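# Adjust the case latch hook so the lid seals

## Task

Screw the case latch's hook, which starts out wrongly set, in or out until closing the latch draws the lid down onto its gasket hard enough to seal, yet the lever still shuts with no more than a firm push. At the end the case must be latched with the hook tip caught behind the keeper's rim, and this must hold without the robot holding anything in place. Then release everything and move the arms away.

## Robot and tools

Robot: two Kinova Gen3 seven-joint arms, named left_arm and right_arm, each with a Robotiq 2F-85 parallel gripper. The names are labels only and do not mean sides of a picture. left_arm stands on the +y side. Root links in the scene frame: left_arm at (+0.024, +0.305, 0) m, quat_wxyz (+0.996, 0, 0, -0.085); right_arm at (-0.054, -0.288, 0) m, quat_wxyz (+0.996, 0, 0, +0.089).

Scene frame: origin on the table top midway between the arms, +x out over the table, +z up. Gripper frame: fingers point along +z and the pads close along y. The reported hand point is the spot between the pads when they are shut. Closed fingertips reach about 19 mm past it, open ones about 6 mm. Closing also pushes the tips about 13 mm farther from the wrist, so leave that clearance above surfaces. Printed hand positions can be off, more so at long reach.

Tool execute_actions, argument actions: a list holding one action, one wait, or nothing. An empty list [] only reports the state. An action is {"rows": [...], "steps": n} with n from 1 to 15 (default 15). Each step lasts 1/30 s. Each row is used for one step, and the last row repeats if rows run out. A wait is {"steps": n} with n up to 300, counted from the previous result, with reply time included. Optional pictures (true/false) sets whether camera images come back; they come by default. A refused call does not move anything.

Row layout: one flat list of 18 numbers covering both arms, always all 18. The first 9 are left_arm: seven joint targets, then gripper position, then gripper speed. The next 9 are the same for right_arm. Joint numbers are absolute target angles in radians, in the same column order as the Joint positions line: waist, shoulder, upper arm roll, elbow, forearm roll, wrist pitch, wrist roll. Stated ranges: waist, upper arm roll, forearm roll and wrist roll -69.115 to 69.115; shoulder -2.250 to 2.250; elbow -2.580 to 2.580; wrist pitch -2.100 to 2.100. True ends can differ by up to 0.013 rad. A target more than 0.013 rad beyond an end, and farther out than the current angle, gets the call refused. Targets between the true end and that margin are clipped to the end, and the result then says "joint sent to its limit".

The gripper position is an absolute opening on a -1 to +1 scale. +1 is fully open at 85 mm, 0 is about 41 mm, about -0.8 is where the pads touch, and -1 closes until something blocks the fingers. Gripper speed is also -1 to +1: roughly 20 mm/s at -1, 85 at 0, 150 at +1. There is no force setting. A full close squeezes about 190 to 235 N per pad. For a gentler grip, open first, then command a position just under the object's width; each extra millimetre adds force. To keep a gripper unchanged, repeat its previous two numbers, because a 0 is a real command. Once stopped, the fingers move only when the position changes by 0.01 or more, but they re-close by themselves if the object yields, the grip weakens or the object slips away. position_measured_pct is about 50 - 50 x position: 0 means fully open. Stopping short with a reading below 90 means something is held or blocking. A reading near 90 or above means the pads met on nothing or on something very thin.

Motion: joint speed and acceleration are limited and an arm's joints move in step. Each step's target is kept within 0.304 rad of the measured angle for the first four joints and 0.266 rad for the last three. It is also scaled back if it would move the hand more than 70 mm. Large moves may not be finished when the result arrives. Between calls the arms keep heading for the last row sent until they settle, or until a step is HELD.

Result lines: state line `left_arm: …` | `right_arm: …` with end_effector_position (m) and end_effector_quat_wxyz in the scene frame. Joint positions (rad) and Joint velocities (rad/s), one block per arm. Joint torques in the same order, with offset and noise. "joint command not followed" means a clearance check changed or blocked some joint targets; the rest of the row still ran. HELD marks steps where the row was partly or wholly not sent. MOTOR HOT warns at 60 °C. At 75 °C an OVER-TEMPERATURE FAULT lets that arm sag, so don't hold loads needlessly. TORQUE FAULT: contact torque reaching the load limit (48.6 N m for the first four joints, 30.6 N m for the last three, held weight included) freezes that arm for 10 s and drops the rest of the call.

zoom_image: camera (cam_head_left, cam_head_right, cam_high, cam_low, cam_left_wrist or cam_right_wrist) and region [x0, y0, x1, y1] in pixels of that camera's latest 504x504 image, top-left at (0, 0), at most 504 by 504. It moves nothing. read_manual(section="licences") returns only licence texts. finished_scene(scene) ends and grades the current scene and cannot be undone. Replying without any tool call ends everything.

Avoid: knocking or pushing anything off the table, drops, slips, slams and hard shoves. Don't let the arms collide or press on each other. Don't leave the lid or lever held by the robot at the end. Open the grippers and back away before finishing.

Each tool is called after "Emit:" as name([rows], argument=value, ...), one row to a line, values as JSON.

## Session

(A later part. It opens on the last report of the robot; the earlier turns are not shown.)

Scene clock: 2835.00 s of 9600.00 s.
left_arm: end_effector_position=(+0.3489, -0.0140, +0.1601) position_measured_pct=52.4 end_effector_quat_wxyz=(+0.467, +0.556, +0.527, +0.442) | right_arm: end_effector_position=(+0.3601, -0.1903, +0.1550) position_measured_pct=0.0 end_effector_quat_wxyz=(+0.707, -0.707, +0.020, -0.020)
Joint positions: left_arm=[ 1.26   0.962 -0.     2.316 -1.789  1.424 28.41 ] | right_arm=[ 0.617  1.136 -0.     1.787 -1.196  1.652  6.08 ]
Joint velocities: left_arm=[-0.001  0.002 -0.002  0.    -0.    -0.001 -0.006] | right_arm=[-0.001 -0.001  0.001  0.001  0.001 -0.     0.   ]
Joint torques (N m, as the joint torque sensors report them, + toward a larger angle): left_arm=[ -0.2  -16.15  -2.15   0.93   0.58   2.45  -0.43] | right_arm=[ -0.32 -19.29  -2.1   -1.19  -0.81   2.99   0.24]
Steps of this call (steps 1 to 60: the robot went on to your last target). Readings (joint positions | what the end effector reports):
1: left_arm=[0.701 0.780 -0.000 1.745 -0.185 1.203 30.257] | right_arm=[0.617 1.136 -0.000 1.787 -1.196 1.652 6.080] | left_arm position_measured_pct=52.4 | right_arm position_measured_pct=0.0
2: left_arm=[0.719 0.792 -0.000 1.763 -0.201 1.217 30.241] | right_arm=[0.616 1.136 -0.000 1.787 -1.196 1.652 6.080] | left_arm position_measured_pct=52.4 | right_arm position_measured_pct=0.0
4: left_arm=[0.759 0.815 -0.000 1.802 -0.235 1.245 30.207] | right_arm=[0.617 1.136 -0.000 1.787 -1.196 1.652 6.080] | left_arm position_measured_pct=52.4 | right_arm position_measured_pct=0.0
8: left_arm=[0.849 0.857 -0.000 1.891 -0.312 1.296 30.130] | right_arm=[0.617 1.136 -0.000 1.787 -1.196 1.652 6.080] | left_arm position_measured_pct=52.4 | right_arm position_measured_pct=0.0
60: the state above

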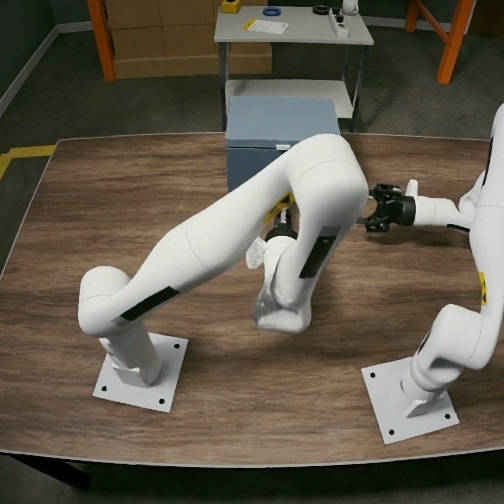

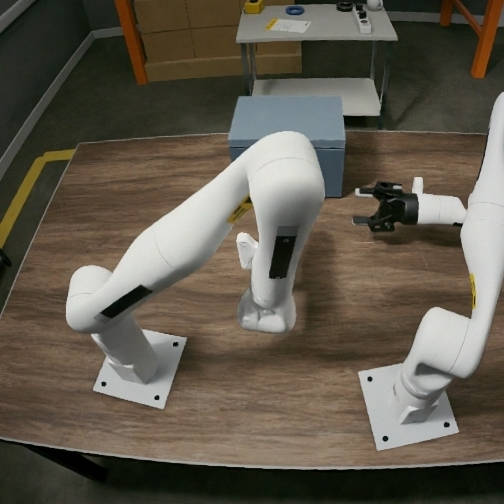

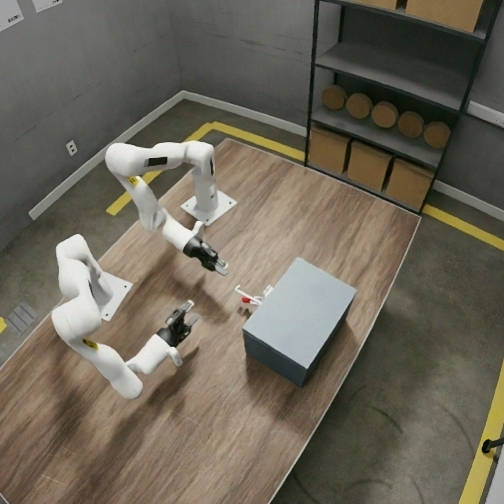

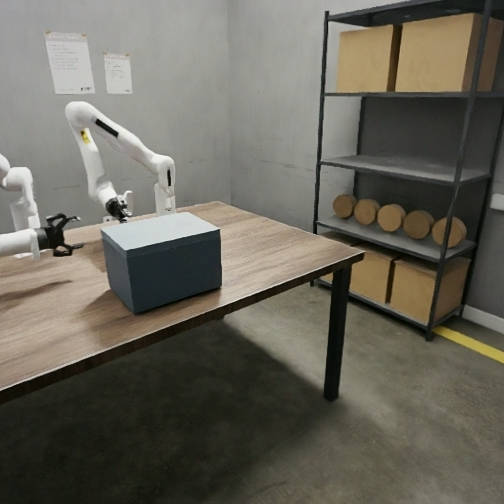

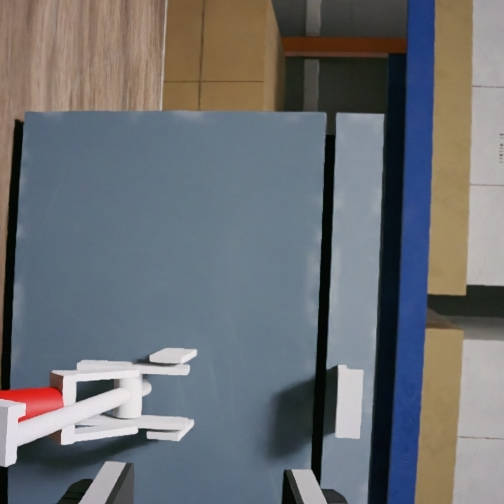

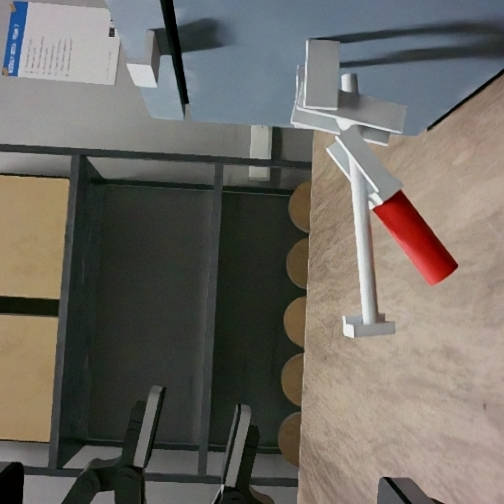

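Emit:
execute_actions([
  {"rows": [[1.2596,1.03,0,2.295,-1.795,1.434,28.455,-0.05,0.5,0.6165,1.1363,0,1.7872,-1.1963,1.6517,6.0804,1,0.5],[1.2596,1.03,0,2.295,-1.795,1.434,28.455,-0.05,0.5,0.6165,1.1363,0,1.7872,-1.1963,1.6517,6.0804,1,0.5],[1.2596,1.10,0,2.272,-1.80,1.445,28.50,-0.05,0.5,0.6165,1.1363,0,1.7872,-1.1963,1.6517,6.0804,1,0.5],[1.2596,1.10,0,2.272,-1.80,1.445,28.50,-0.05,0.5,0.6165,1.1363,0,1.7872,-1.1963,1.6517,6.0804,1,0.5],[1.2596,1.162,0,2.249,-1.8061,1.4543,28.5403,-0.05,0.5,0.6165,1.1363,0,1.7872,-1.1963,1.6517,6.0804,1,0.5]], "steps": 15},
], pictures=false)

Emit:
execute_actions([
  {"steps": 10},
])

Scene clock: 2852.47 s of 9600.00 s.
left_arm: end_effector_position=(+0.3490, -0.0149, +0.0971) position_measured_pct=52.4 end_effector_quat_wxyz=(+0.468, +0.555, +0.528, +0.441) | right_arm: end_effector_position=(+0.3601, -0.1903, +0.1550) position_measured_pct=0.0 end_effector_quat_wxyz=(+0.707, -0.707, +0.020, -0.020)
Joint positions: left_arm=[ 1.26   1.156  0.     2.25  -1.806  1.454 28.54 ] | right_arm=[ 0.616  1.136 -0.     1.787 -1.196  1.652  6.08 ]
Joint velocities: left_arm=[ 0.002  0.051 -0.002 -0.01   0.001  0.008  0.009] | right_arm=[ 0.    -0.     0.001  0.     0.     0.    -0.   ]
Joint torques (N m, as the joint torque sensors report them, + toward a larger angle): left_arm=[ -0.6  -17.32  -1.78   2.71   1.17   2.41   0.02] | right_arm=[ -0.3  -19.65  -2.11  -1.27  -0.81   2.77   0.26]
Steps of this call (steps 1 to 15: the robot went on to your last target; steps 16 to 509: nothing new was sent; steps 510 to 524: all 15 steps of this action). Readings (joint positions | what the end effector reports):
510: left_arm=[1.260 0.963 -0.000 2.316 -1.789 1.425 28.410] | right_arm=[0.616 1.136 -0.000 1.787 -1.196 1.652 6.080] | left_arm position_measured_pct=52.4 | right_arm position_measured_pct=0.0
511: left_arm=[1.260 0.970 -0.000 2.314 -1.789 1.426 28.414] | right_arm=[0.617 1.136 -0.000 1.787 -1.196 1.652 6.080] | left_arm position_measured_pct=52.4 | right_arm position_measured_pct=0.0
513: left_arm=[1.260 1.001 -0.000 2.306 -1.792 1.430 28.431] | right_arm=[0.617 1.136 -0.000 1.787 -1.196 1.652 6.080] | left_arm position_measured_pct=52.4 | right_arm position_measured_pct=0.0
517: left_arm=[1.260 1.094 0.000 2.274 -1.800 1.443 28.494] | right_arm=[0.617 1.136 -0.000 1.787 -1.196 1.652 6.080] | left_arm position_measured_pct=52.4 | right_arm position_measured_pct=0.0
524: the state above

Scene clock: 2852.80 s of 9600.00 s.
left_arm: end_effector_position=(+0.3489, -0.0141, +0.0952) position_measured_pct=52.4 end_effector_quat_wxyz=(+0.467, +0.556, +0.527, +0.442) | right_arm: end_effector_position=(+0.3601, -0.1903, +0.1550) position_measured_pct=0.0 end_effector_quat_wxyz=(+0.707, -0.707, +0.020, -0.020)
Joint positions: left_arm=[ 1.26   1.162  0.     2.249 -1.806  1.454 28.54 ] | right_arm=[ 0.617  1.136 -0.     1.787 -1.196  1.652  6.08 ]
Joint velocities: left_arm=[ 0.     0.002 -0.     0.     0.     0.     0.001] | right_arm=[-0.     0.     0.    -0.     0.     0.001  0.   ]
Joint torques (N m, as the joint torque sensors report them, + toward a larger angle): left_arm=[  0.01 -17.5   -2.61   2.39   0.9    2.18   0.2 ] | right_arm=[ -0.17 -19.27  -2.14  -1.02  -0.93   2.67   0.18]
Steps of this call (steps 1 to 10: the robot went on to your last target). Readings (joint positions | what the end effector reports):
1: left_arm=[1.260 1.158 0.000 2.249 -1.806 1.454 28.540] | right_arm=[0.617 1.136 -0.000 1.787 -1.196 1.652 6.080] | left_arm position_measured_pct=52.4 | right_arm position_measured_pct=0.0
2: left_arm=[1.260 1.159 0.000 2.249 -1.806 1.454 28.540] | right_arm=[0.616 1.136 -0.000 1.787 -1.196 1.652 6.080] | left_arm position_measured_pct=52.4 | right_arm position_measured_pct=0.0
4: left_arm=[1.260 1.160 0.000 2.249 -1.806 1.454 28.540] | right_arm=[0.617 1.136 -0.000 1.787 -1.196 1.652 6.080] | left_arm position_measured_pct=52.4 | right_arm position_measured_pct=0.0
8: left_arm=[1.260 1.161 0.000 2.249 -1.806 1.454 28.540] | right_arm=[0.617 1.136 -0.000 1.787 -1.196 1.652 6.080] | left_arm position_measured_pct=52.4 | right_arm position_measured_pct=0.0
10: the state above

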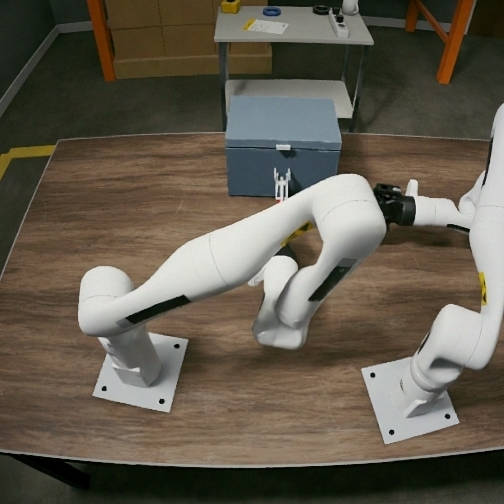

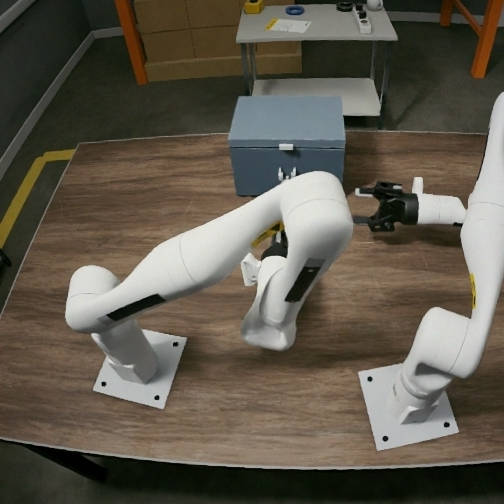

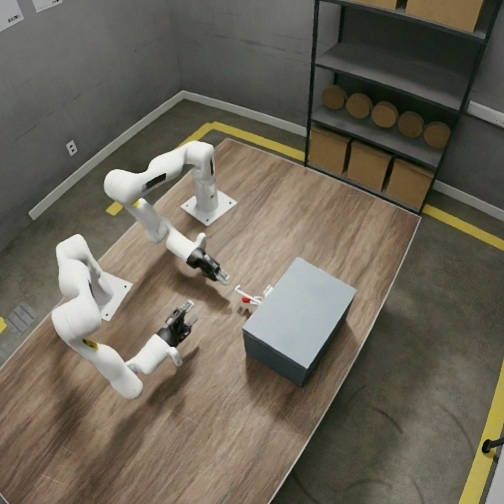

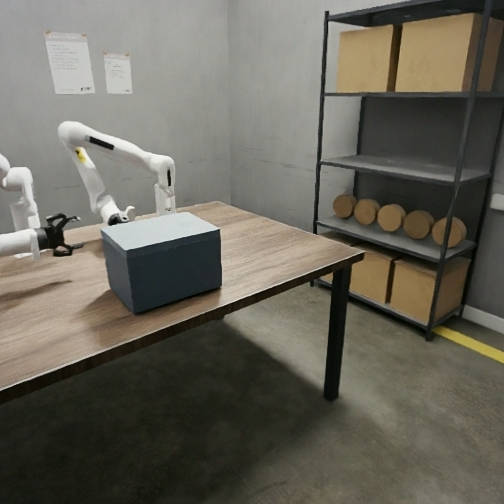

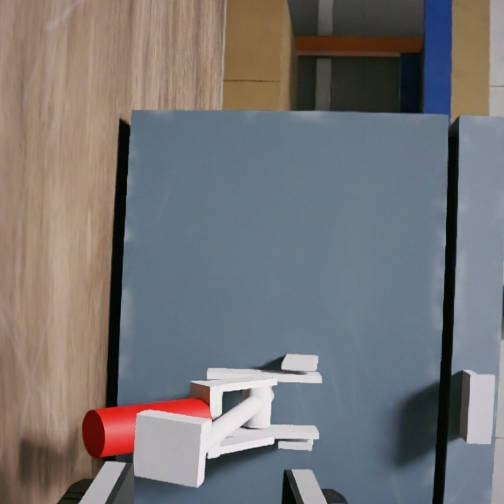

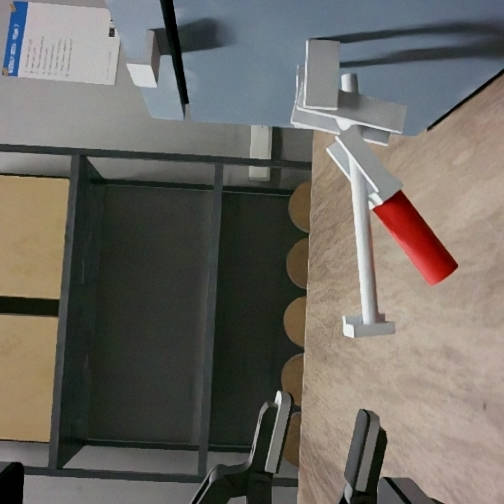

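Emit:
zoom_image(camera="cam_right_wrist", region=[230, 290, 440, 500])

Region (230, 290, 440, 500) of cam_right_wrist's 504x504 image, scaled by 2.400.

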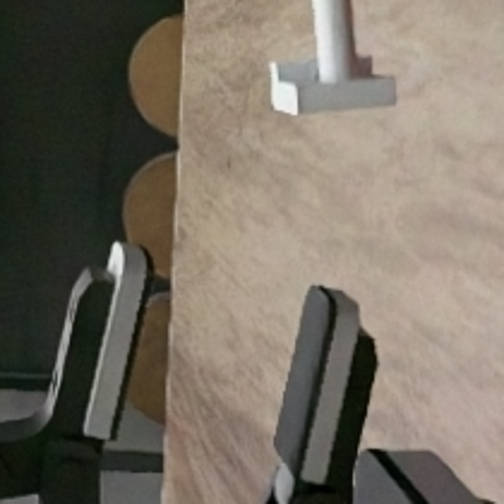

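Emit:
execute_actions([
  {"rows": [[1.2596,1.181,0,2.241,-1.8067,1.4584,28.551,-0.05,0.5,0.6165,1.1363,0,1.7872,-1.1963,1.6517,6.0804,1,0.5],[1.2596,1.181,0,2.241,-1.8067,1.4584,28.551,-0.05,0.5,0.6165,1.1363,0,1.7872,-1.1963,1.6517,6.0804,1,0.5],[1.2596,1.2002,0,2.2333,-1.8074,1.4625,28.5613,-0.05,0.5,0.6165,1.1363,0,1.7872,-1.1963,1.6517,6.0804,1,0.5],[1.2596,1.2002,0,2.2333,-1.8074,1.4625,28.5613,-0.05,0.5,0.6165,1.1363,0,1.7872,-1.1963,1.6517,6.0804,1,0.5],[1.2596,1.2002,0,2.2333,-1.8074,1.4625,28.5613,-0.05,0.5,0.6165,1.1363,0,1.7872,-1.1963,1.6517,6.0804,1,0.5],[1.2287,1.2038,0,2.2253,-1.8366,1.4687,28.5548,-0.05,0.5,0.6165,1.1363,0,1.7872,-1.1963,1.6517,6.0804,1,0.5],[1.2287,1.2038,0,2.2253,-1.8366,1.4687,28.5548,-0.05,0.5,0.6165,1.1363,0,1.7872,-1.1963,1.6517,6.0804,1,0.5],[1.1978,1.2075,0,2.2174,-1.8659,1.475,28.5482,-0.05,0.5,0.6165,1.1363,0,1.7872,-1.1963,1.6517,6.0804,1,0.5],[1.1978,1.2075,0,2.2174,-1.8659,1.475,28.5482,-0.05,0.5,0.6165,1.1363,0,1.7872,-1.1963,1.6517,6.0804,1,0.5],[1.1668,1.2111,0,2.2094,-1.8951,1.4812,28.5417,-0.05,0.5,0.6165,1.1363,0,1.7872,-1.1963,1.6517,6.0804,1,0.5]], "steps": 15},
], pictures=false)

Emit:
execute_actions([
  {"steps": 12},
])

Emit:
zoom_image(camera="cam_right_wrist", region=[230, 230, 470, 470])

Scene clock: 2913.30 s of 9600.00 s.
left_arm: end_effector_position=(+0.3754, -0.0164, +0.0777) position_measured_pct=52.4 end_effector_quat_wxyz=(+0.467, +0.557, +0.526, +0.442) | right_arm: end_effector_position=(+0.3601, -0.1903, +0.1550) position_measured_pct=0.0 end_effector_quat_wxyz=(+0.707, -0.707, +0.020, -0.020)
Joint positions: left_arm=[ 1.176  1.209 -0.001  2.211 -1.889  1.48  28.543] | right_arm=[ 0.617  1.136 -0.     1.787 -1.196  1.652  6.08 ]
Joint velocities: left_arm=[-0.092  0.017 -0.001 -0.033 -0.119  0.026 -0.025] | right_arm=[-0.002 -0.001 -0.    -0.    -0.     0.     0.   ]
Joint torques (N m, as the joint torque sensors report them, + toward a larger angle): left_arm=[  0.71 -18.53  -1.61   2.49   1.03   2.81   0.36] | right_arm=[ -0.05 -19.21  -2.37  -1.33  -1.07   2.82   0.2 ]
Steps of this call (steps 1 to 15: the robot went on to your last target; steps 16 to 1800: nothing new was sent; steps 1801 to 1815: all 15 steps of this action). Readings (joint positions | what the end effector reports):
1801: left_arm=[1.260 1.163 -0.000 2.249 -1.806 1.455 28.541] | right_arm=[0.617 1.136 -0.000 1.787 -1.196 1.652 6.080] | left_arm position_measured_pct=52.4 | right_arm position_measured_pct=0.0
1802: left_arm=[1.260 1.169 -0.000 2.247 -1.806 1.456 28.543] | right_arm=[0.617 1.136 -0.000 1.787 -1.196 1.652 6.080] | left_arm position_measured_pct=52.4 | right_arm position_measured_pct=0.0
1804: left_arm=[1.260 1.182 -0.000 2.242 -1.807 1.458 28.550] | right_arm=[0.616 1.136 -0.000 1.787 -1.196 1.652 6.080] | left_arm position_measured_pct=52.4 | right_arm position_measured_pct=0.0
1808: left_arm=[1.242 1.197 0.001 2.231 -1.820 1.464 28.556] | right_arm=[0.617 1.136 -0.000 1.787 -1.196 1.652 6.080] | left_arm position_measured_pct=52.4 | right_arm position_measured_pct=0.0
1815: the state above

Scene clock: 2913.70 s of 9600.00 s.
left_arm: end_effector_position=(+0.3780, -0.0157, +0.0768) position_measured_pct=52.4 end_effector_quat_wxyz=(+0.467, +0.556, +0.526, +0.442) | right_arm: end_effector_position=(+0.3601, -0.1903, +0.1550) position_measured_pct=0.0 end_effector_quat_wxyz=(+0.707, -0.707, +0.020, -0.020)
Joint positions: left_arm=[ 1.167  1.211 -0.     2.209 -1.895  1.481 28.542] | right_arm=[ 0.617  1.136 -0.     1.787 -1.196  1.652  6.08 ]
Joint velocities: left_arm=[-0.003  0.002 -0.001 -0.    -0.001  0.001  0.001] | right_arm=[ 0.002  0.001  0.    -0.     0.001  0.    -0.   ]
Joint torques (N m, as the joint torque sensors report them, + toward a larger angle): left_arm=[ -0.23 -17.54  -2.26   1.62   1.     2.32  -0.21] | right_arm=[ -0.18 -19.46  -2.34  -1.37  -0.73   2.93   0.43]
Steps of this call (steps 1 to 12: the robot went on to your last target). Readings (joint positions | what the end effector reports):
1: left_arm=[1.174 1.210 -0.001 2.210 -1.892 1.480 28.542] | right_arm=[0.616 1.136 -0.000 1.787 -1.196 1.652 6.080] | left_arm position_measured_pct=52.4 | right_arm position_measured_pct=0.0
2: left_arm=[1.172 1.210 -0.000 2.210 -1.893 1.481 28.542] | right_arm=[0.617 1.136 -0.000 1.787 -1.196 1.652 6.080] | left_arm position_measured_pct=52.4 | right_arm position_measured_pct=0.0
4: left_arm=[1.170 1.211 -0.000 2.210 -1.894 1.481 28.542] | right_arm=[0.616 1.136 -0.000 1.787 -1.196 1.652 6.080] | left_arm position_measured_pct=52.4 | right_arm position_measured_pct=0.0
8: left_arm=[1.168 1.211 -0.000 2.209 -1.895 1.481 28.542] | right_arm=[0.617 1.136 -0.000 1.787 -1.196 1.652 6.080] | left_arm position_measured_pct=52.4 | right_arm position_measured_pct=0.0
12: the state above

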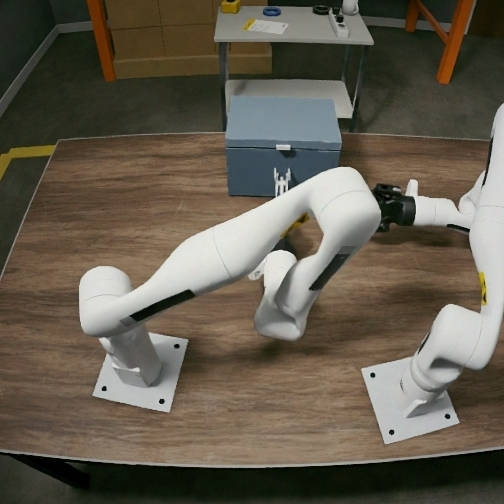

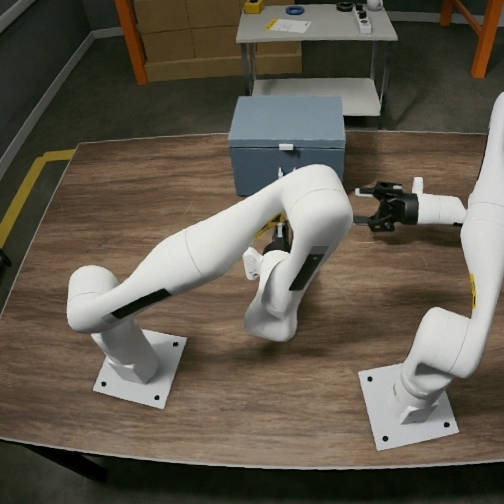

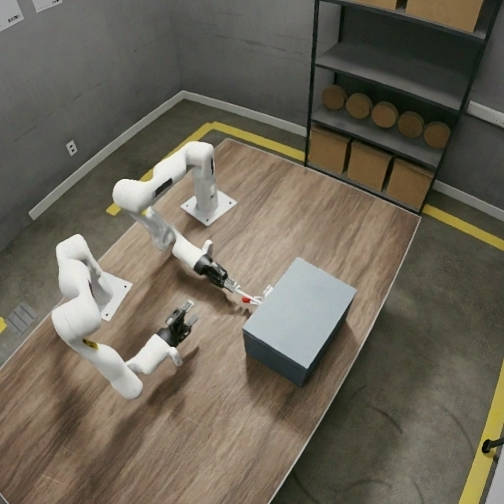

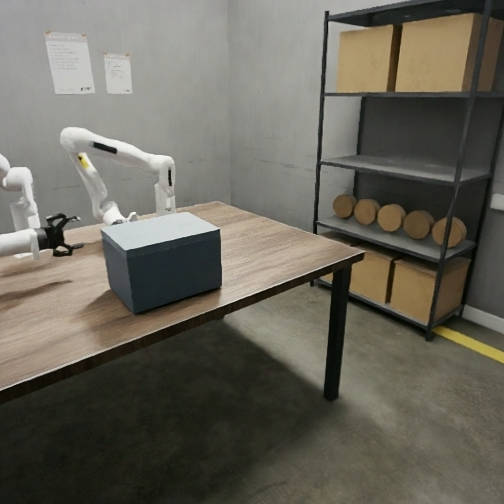

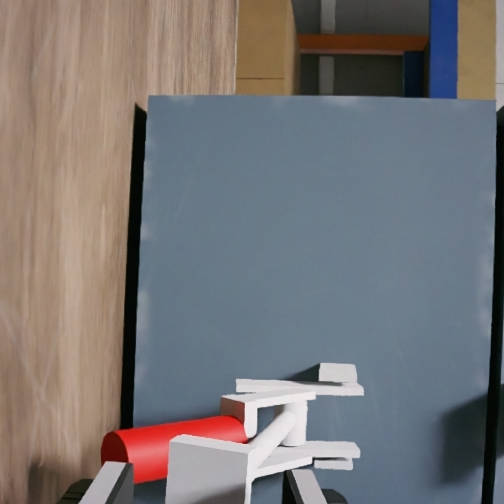

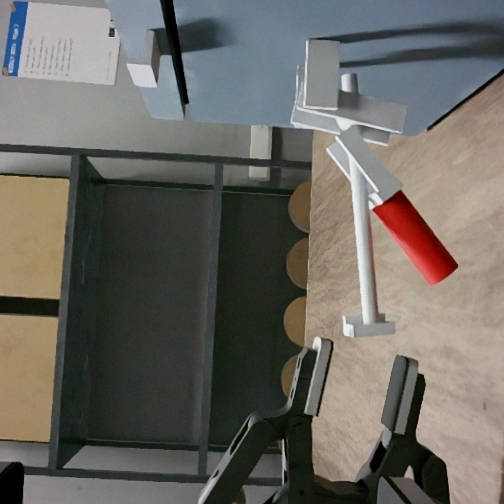

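Region (230, 230, 470, 470) of cam_right_wrist's 504x504 image, scaled by 2.100.

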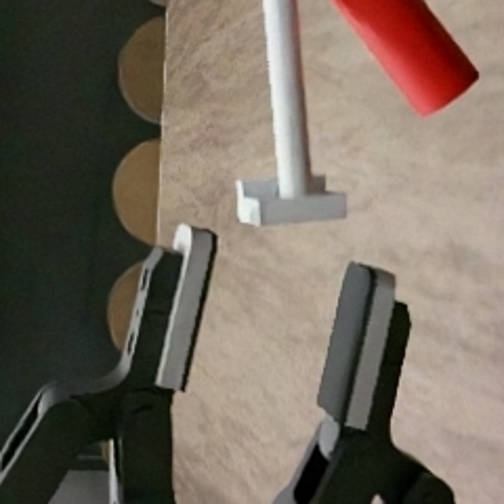

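Emit:
execute_actions([
  {"rows": [[1.148,1.2133,0,2.2046,-1.9127,1.485,28.5378,-0.05,0.5,0.6165,1.1363,0,1.7872,-1.1963,1.6517,6.0804,1,0.5],[1.148,1.2133,0,2.2046,-1.9127,1.485,28.5378,-0.05,0.5,0.6165,1.1363,0,1.7872,-1.1963,1.6517,6.0804,1,0.5],[1.148,1.2133,0,2.2046,-1.9127,1.485,28.5378,-0.05,0.5,0.6165,1.1363,0,1.7872,-1.1963,1.6517,6.0804,1,0.5],[1.13,1.2155,0,2.1999,-1.9302,1.4887,28.5338,-0.05,0.5,0.6165,1.1363,0,1.7872,-1.1963,1.6517,6.0804,1,0.5],[1.13,1.2155,0,2.1999,-1.9302,1.4887,28.5338,-0.05,0.5,0.6165,1.1363,0,1.7872,-1.1963,1.6517,6.0804,1,0.5],[1.13,1.2155,0,2.1999,-1.9302,1.4887,28.5338,-0.05,0.5,0.6165,1.1363,0,1.7872,-1.1963,1.6517,6.0804,1,0.5],[1.1112,1.2177,0,2.1951,-1.9478,1.4924,28.5299,-0.05,0.5,0.6165,1.1363,0,1.7872,-1.1963,1.6517,6.0804,1,0.5]], "steps": 15},
], pictures=false)

Emit:
execute_actions([
  {"steps": 8},
])

Emit:
zoom_image(camera="cam_right_wrist", region=[230, 230, 470, 470])

Scene clock: 2940.27 s of 9600.00 s.
left_arm: end_effector_position=(+0.3953, -0.0161, +0.0735) position_measured_pct=52.4 end_effector_quat_wxyz=(+0.467, +0.557, +0.526, +0.442) | right_arm: end_effector_position=(+0.3601, -0.1903, +0.1550) position_measured_pct=0.0 end_effector_quat_wxyz=(+0.707, -0.707, +0.020, -0.020)
Joint positions: left_arm=[ 1.113  1.217 -0.     2.195 -1.947  1.492 28.53 ] | right_arm=[ 0.617  1.136 -0.     1.787 -1.196  1.652  6.08 ]
Joint velocities: left_arm=[-0.017  0.003  0.001 -0.002 -0.007  0.002 -0.002] | right_arm=[ 0.     0.001 -0.001  0.     0.001 -0.    -0.   ]
Joint torques (N m, as the joint torque sensors report them, + toward a larger angle): left_arm=[ -0.42 -17.78  -2.68   1.69   0.53   2.45  -0.06] | right_arm=[ -0.16 -19.52  -2.24  -1.45  -0.86   2.81   0.1 ]
Steps of this call (steps 1 to 15: the robot went on to your last target; steps 16 to 782: nothing new was sent; steps 783 to 797: all 15 steps of this action). Readings (joint positions | what the end effector reports):
783: left_arm=[1.165 1.211 0.000 2.209 -1.896 1.481 28.542] | right_arm=[0.617 1.136 -0.000 1.787 -1.196 1.652 6.080] | left_arm position_measured_pct=52.4 | right_arm position_measured_pct=0.0
784: left_arm=[1.160 1.212 0.001 2.208 -1.900 1.482 28.541] | right_arm=[0.617 1.136 -0.000 1.787 -1.196 1.652 6.080] | left_arm position_measured_pct=52.4 | right_arm position_measured_pct=0.0
786: left_arm=[1.151 1.213 -0.000 2.206 -1.908 1.484 28.539] | right_arm=[0.616 1.136 -0.000 1.787 -1.196 1.652 6.080] | left_arm position_measured_pct=52.4 | right_arm position_measured_pct=0.0
790: left_arm=[1.129 1.216 0.000 2.200 -1.930 1.489 28.534] | right_arm=[0.616 1.136 -0.000 1.787 -1.196 1.652 6.080] | left_arm position_measured_pct=52.4 | right_arm position_measured_pct=0.0
797: the state above

Scene clock: 2940.53 s of 9600.00 s.
left_arm: end_effector_position=(+0.3958, -0.0157, +0.0734) position_measured_pct=52.4 end_effector_quat_wxyz=(+0.467, +0.556, +0.527, +0.442) | right_arm: end_effector_position=(+0.3601, -0.1903, +0.1550) position_measured_pct=0.0 end_effector_quat_wxyz=(+0.707, -0.707, +0.020, -0.020)
Joint positions: left_arm=[ 1.111  1.218 -0.     2.195 -1.948  1.492 28.53 ] | right_arm=[ 0.616  1.136 -0.     1.787 -1.196  1.652  6.08 ]
Joint velocities: left_arm=[-0.002  0.     0.001 -0.    -0.     0.     0.   ] | right_arm=[-0.003 -0.     0.     0.    -0.     0.001 -0.   ]
Joint torques (N m, as the joint torque sensors report them, + toward a larger angle): left_arm=[ -0.38 -17.42  -2.23   1.77   0.85   2.74   0.08] | right_arm=[ -0.21 -19.34  -2.08  -1.31  -0.88   2.98   0.46]
Steps of this call (steps 1 to 8: the robot went on to your last target). Readings (joint positions | what the end effector reports):
1: left_arm=[1.113 1.218 -0.000 2.195 -1.947 1.492 28.530] | right_arm=[0.617 1.136 -0.000 1.787 -1.196 1.652 6.080] | left_arm position_measured_pct=52.4 | right_arm position_measured_pct=0.0
2: left_arm=[1.112 1.218 -0.000 2.195 -1.948 1.492 28.530] | right_arm=[0.617 1.136 -0.000 1.787 -1.196 1.652 6.080] | left_arm position_measured_pct=52.4 | right_arm position_measured_pct=0.0
4: left_arm=[1.112 1.218 -0.000 2.195 -1.948 1.492 28.530] | right_arm=[0.617 1.136 -0.000 1.787 -1.196 1.652 6.080] | left_arm position_measured_pct=52.4 | right_arm position_measured_pct=0.0
8: the state above

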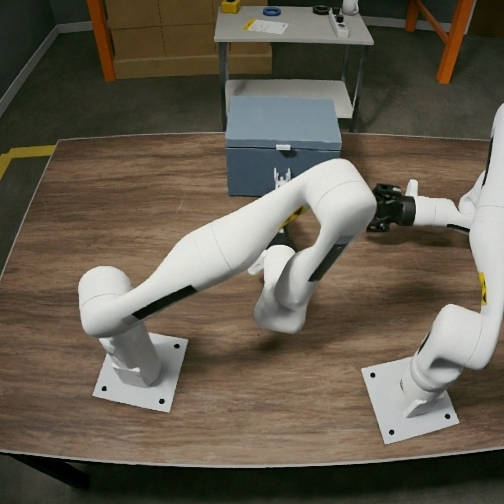

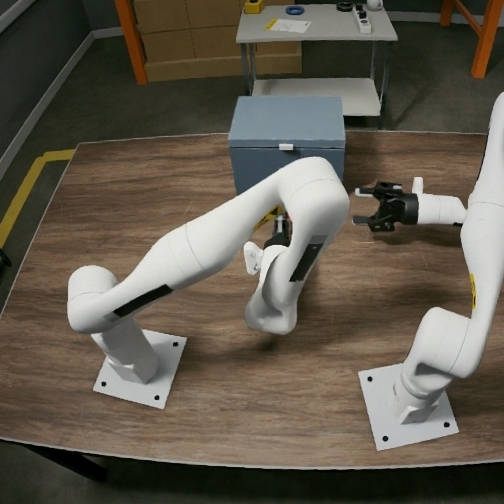

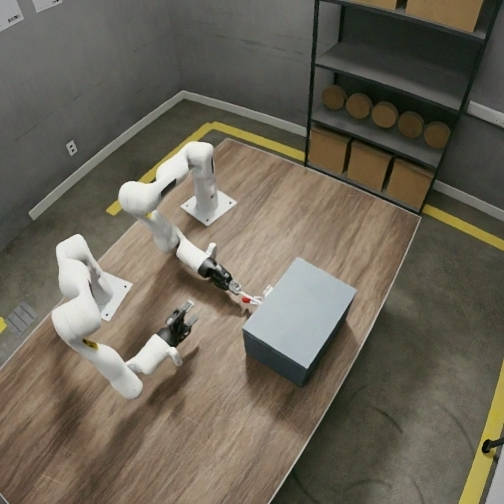

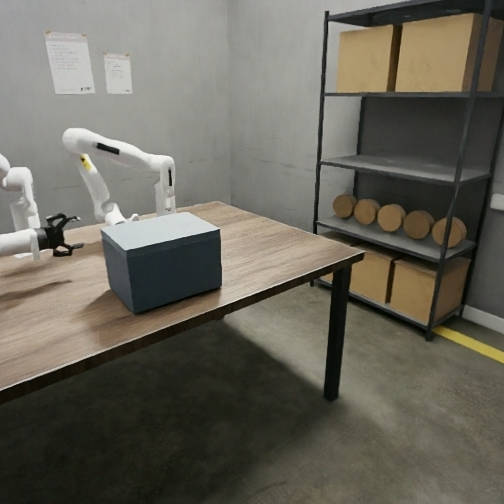

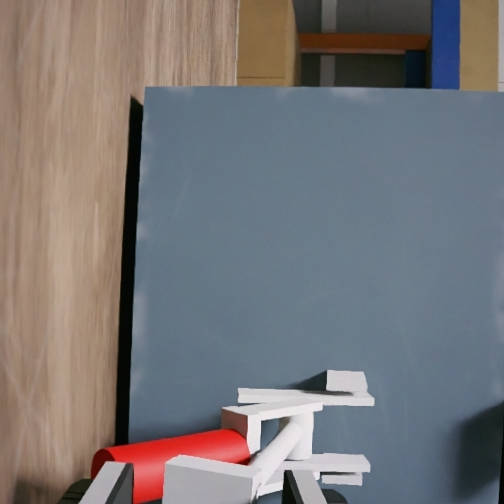

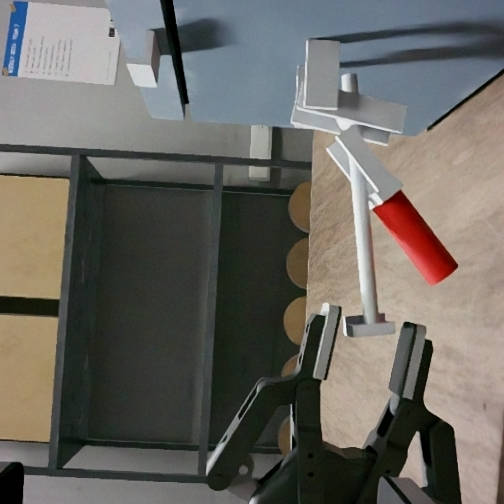

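Region (230, 230, 470, 470) of cam_right_wrist's 504x504 image, scaled by 2.100.

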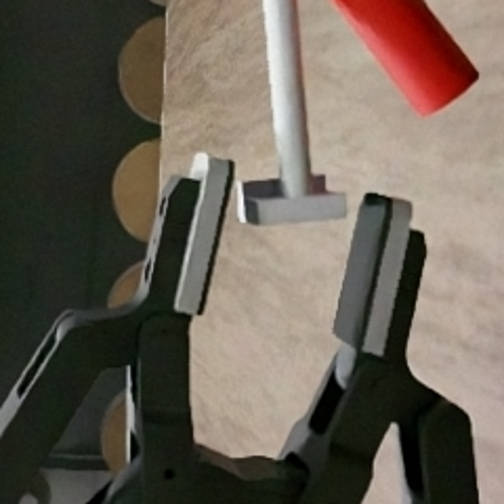

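Emit:
execute_actions([
  {"rows": [[1.1065,1.2182,0,2.1939,-1.9522,1.4933,28.5289,-0.05,0.5,0.6165,1.1363,0,1.7872,-1.1963,1.6517,6.0804,1,0.5],[1.1019,1.2188,0,2.1927,-1.9566,1.4943,28.5279,-0.05,0.5,0.6165,1.1363,0,1.7872,-1.1963,1.6517,6.0804,1,0.5],[1.1019,1.2188,0,2.1927,-1.9566,1.4943,28.5279,-0.05,0.5,0.6165,1.1363,0,1.7872,-1.1963,1.6517,6.0804,1,0.5],[1.1019,1.2188,0,2.1927,-1.9566,1.4943,28.5279,-0.05,0.5,0.6165,1.1363,0,1.7872,-1.1963,1.6517,6.0804,1,0.5],[1.1019,1.2188,0,2.1927,-1.9566,1.4943,28.5279,-0.05,0.5,0.6165,1.1363,0,1.7872,-1.1963,1.6517,6.0804,1,0.5],[1.1019,1.2188,0,2.1927,-1.9566,1.4943,28.5279,-0.28,-0.5,0.6165,1.1363,0,1.7872,-1.1963,1.6517,6.0804,1,0.5]], "steps": 15},
], pictures=false)

Emit:
execute_actions([
  {"steps": 8},
])

Emit:
zoom_image(camera="cam_right_wrist", region=[230, 230, 470, 470])

Scene clock: 2965.37 s of 9600.00 s.
left_arm: end_effector_position=(+0.3988, -0.0156, +0.0729) position_measured_pct=63.5 end_effector_quat_wxyz=(+0.467, +0.556, +0.527, +0.442) | right_arm: end_effector_position=(+0.3601, -0.1903, +0.1550) position_measured_pct=0.0 end_effector_quat_wxyz=(+0.707, -0.707, +0.020, -0.020)
Joint positions: left_arm=[ 1.102  1.219 -0.     2.193 -1.957  1.494 28.528] | right_arm=[ 0.616  1.136 -0.     1.787 -1.196  1.652  6.08 ]
Joint velocities: left_arm=[-0.001  0.002 -0.     0.     0.    -0.001  0.001] | right_arm=[-0.001  0.001  0.     0.     0.     0.    -0.   ]
Joint torques (N m, as the joint torque sensors report them, + toward a larger angle): left_arm=[ -0.65 -18.16  -1.62   1.2    0.79   2.55   0.05] | right_arm=[  0.09 -19.49  -2.02  -1.41  -0.81   3.     0.08]
Steps of this call (steps 1 to 15: the robot went on to your last target; steps 16 to 730: nothing new was sent; steps 731 to 745: all 15 steps of this action). Readings (joint positions | what the end effector reports):
731: left_arm=[1.110 1.218 0.000 2.195 -1.948 1.493 28.530] | right_arm=[0.617 1.136 -0.000 1.787 -1.196 1.652 6.080] | left_arm position_measured_pct=52.4 | right_arm position_measured_pct=0.0
732: left_arm=[1.108 1.218 0.000 2.195 -1.950 1.493 28.529] | right_arm=[0.617 1.136 -0.000 1.787 -1.196 1.652 6.080] | left_arm position_measured_pct=52.4 | right_arm position_measured_pct=0.0
734: left_arm=[1.105 1.218 -0.000 2.194 -1.954 1.494 28.529] | right_arm=[0.617 1.136 -0.000 1.787 -1.196 1.652 6.080] | left_arm position_measured_pct=52.4 | right_arm position_measured_pct=0.0
738: left_arm=[1.103 1.219 -0.000 2.193 -1.956 1.494 28.528] | right_arm=[0.616 1.136 -0.000 1.787 -1.196 1.652 6.080] | left_arm position_measured_pct=54.0 | right_arm position_measured_pct=0.0
745: the state above

Scene clock: 2965.63 s of 9600.00 s.
left_arm: end_effector_position=(+0.3988, -0.0156, +0.0730) position_measured_pct=63.9 end_effector_quat_wxyz=(+0.467, +0.556, +0.527, +0.442) | right_arm: end_effector_position=(+0.3601, -0.1903, +0.1550) position_measured_pct=0.0 end_effector_quat_wxyz=(+0.707, -0.707, +0.020, -0.020)
Joint positions: left_arm=[ 1.102  1.219 -0.     2.193 -1.957  1.494 28.528] | right_arm=[ 0.617  1.136 -0.     1.787 -1.196  1.652  6.08 ]
Joint velocities: left_arm=[-0.001  0.    -0.     0.     0.001  0.    -0.001] | right_arm=[-0.001  0.001  0.    -0.     0.     0.001 -0.   ]
Joint torques (N m, as the joint torque sensors report them, + toward a larger angle): left_arm=[ -0.45 -17.9   -2.38   1.51   1.07   2.23   0.08] | right_arm=[ -0.57 -19.54  -2.01  -1.14  -0.85   2.67   0.14]
Steps of this call (steps 1 to 8: the robot went on to your last target). Readings (joint positions | what the end effector reports):
1: left_arm=[1.102 1.219 -0.000 2.193 -1.957 1.494 28.528] | right_arm=[0.616 1.136 -0.000 1.787 -1.196 1.652 6.080] | left_arm position_measured_pct=63.5 | right_arm position_measured_pct=0.0
2: left_arm=[1.102 1.219 -0.000 2.193 -1.957 1.494 28.528] | right_arm=[0.617 1.136 -0.000 1.787 -1.196 1.652 6.080] | left_arm position_measured_pct=63.9 | right_arm position_measured_pct=0.0
4: left_arm=[1.102 1.219 -0.000 2.193 -1.957 1.494 28.528] | right_arm=[0.617 1.136 -0.000 1.787 -1.196 1.652 6.080] | left_arm position_measured_pct=63.9 | right_arm position_measured_pct=0.0
8: the state above

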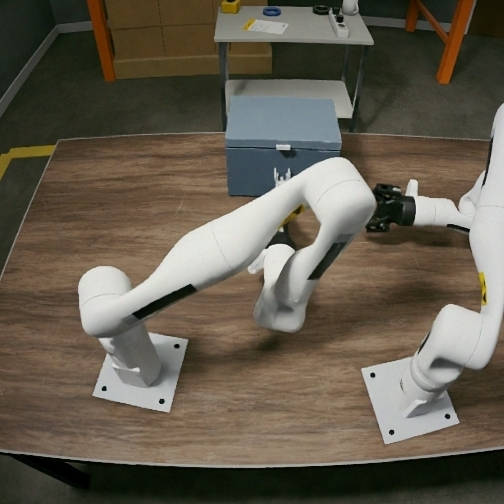

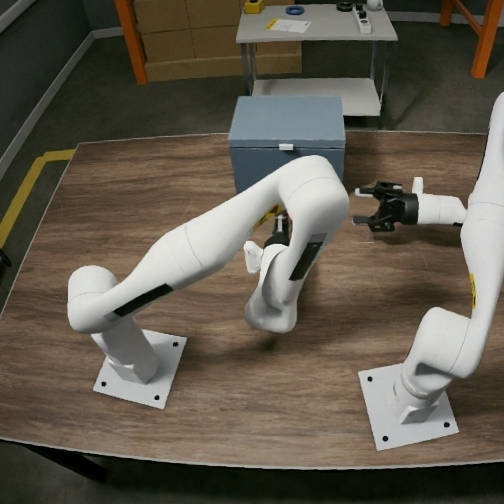

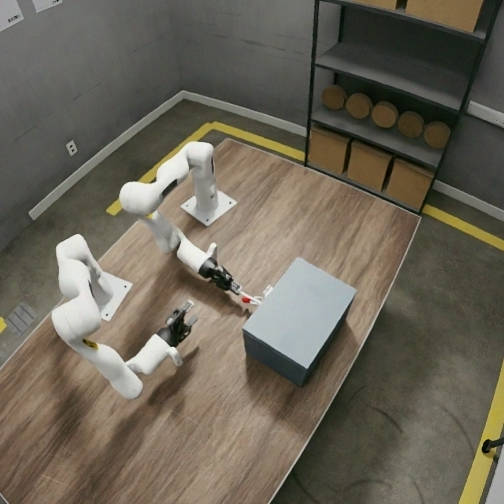

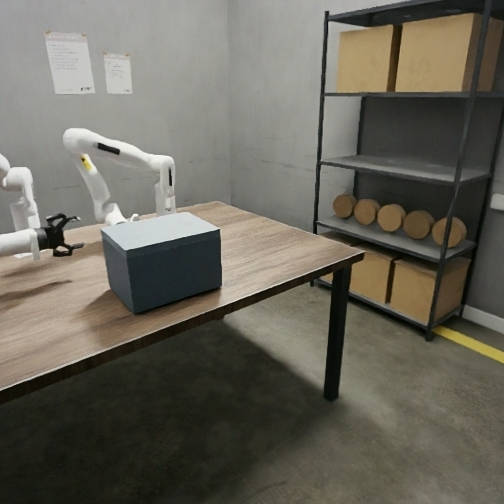

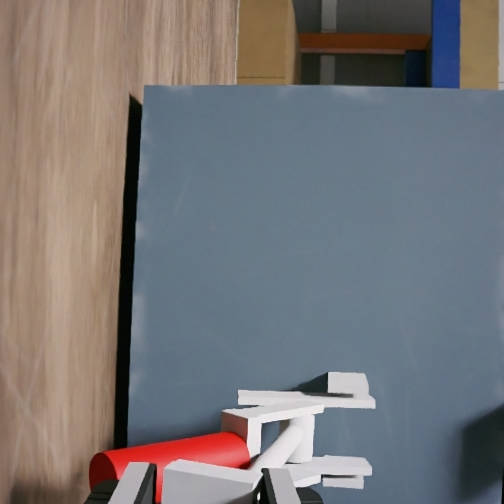

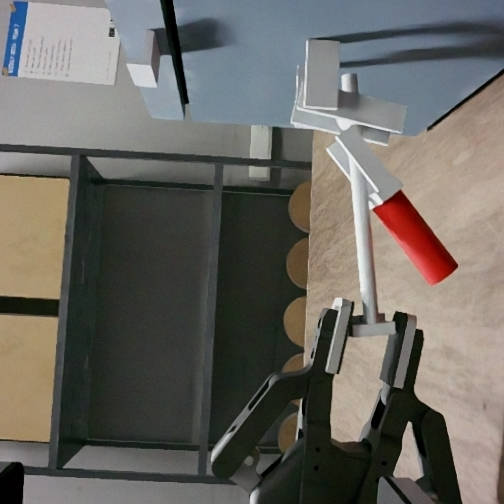

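Region (230, 230, 470, 470) of cam_right_wrist's 504x504 image, scaled by 2.100.

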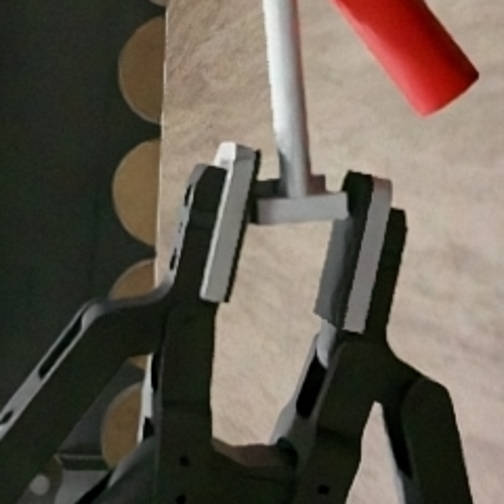

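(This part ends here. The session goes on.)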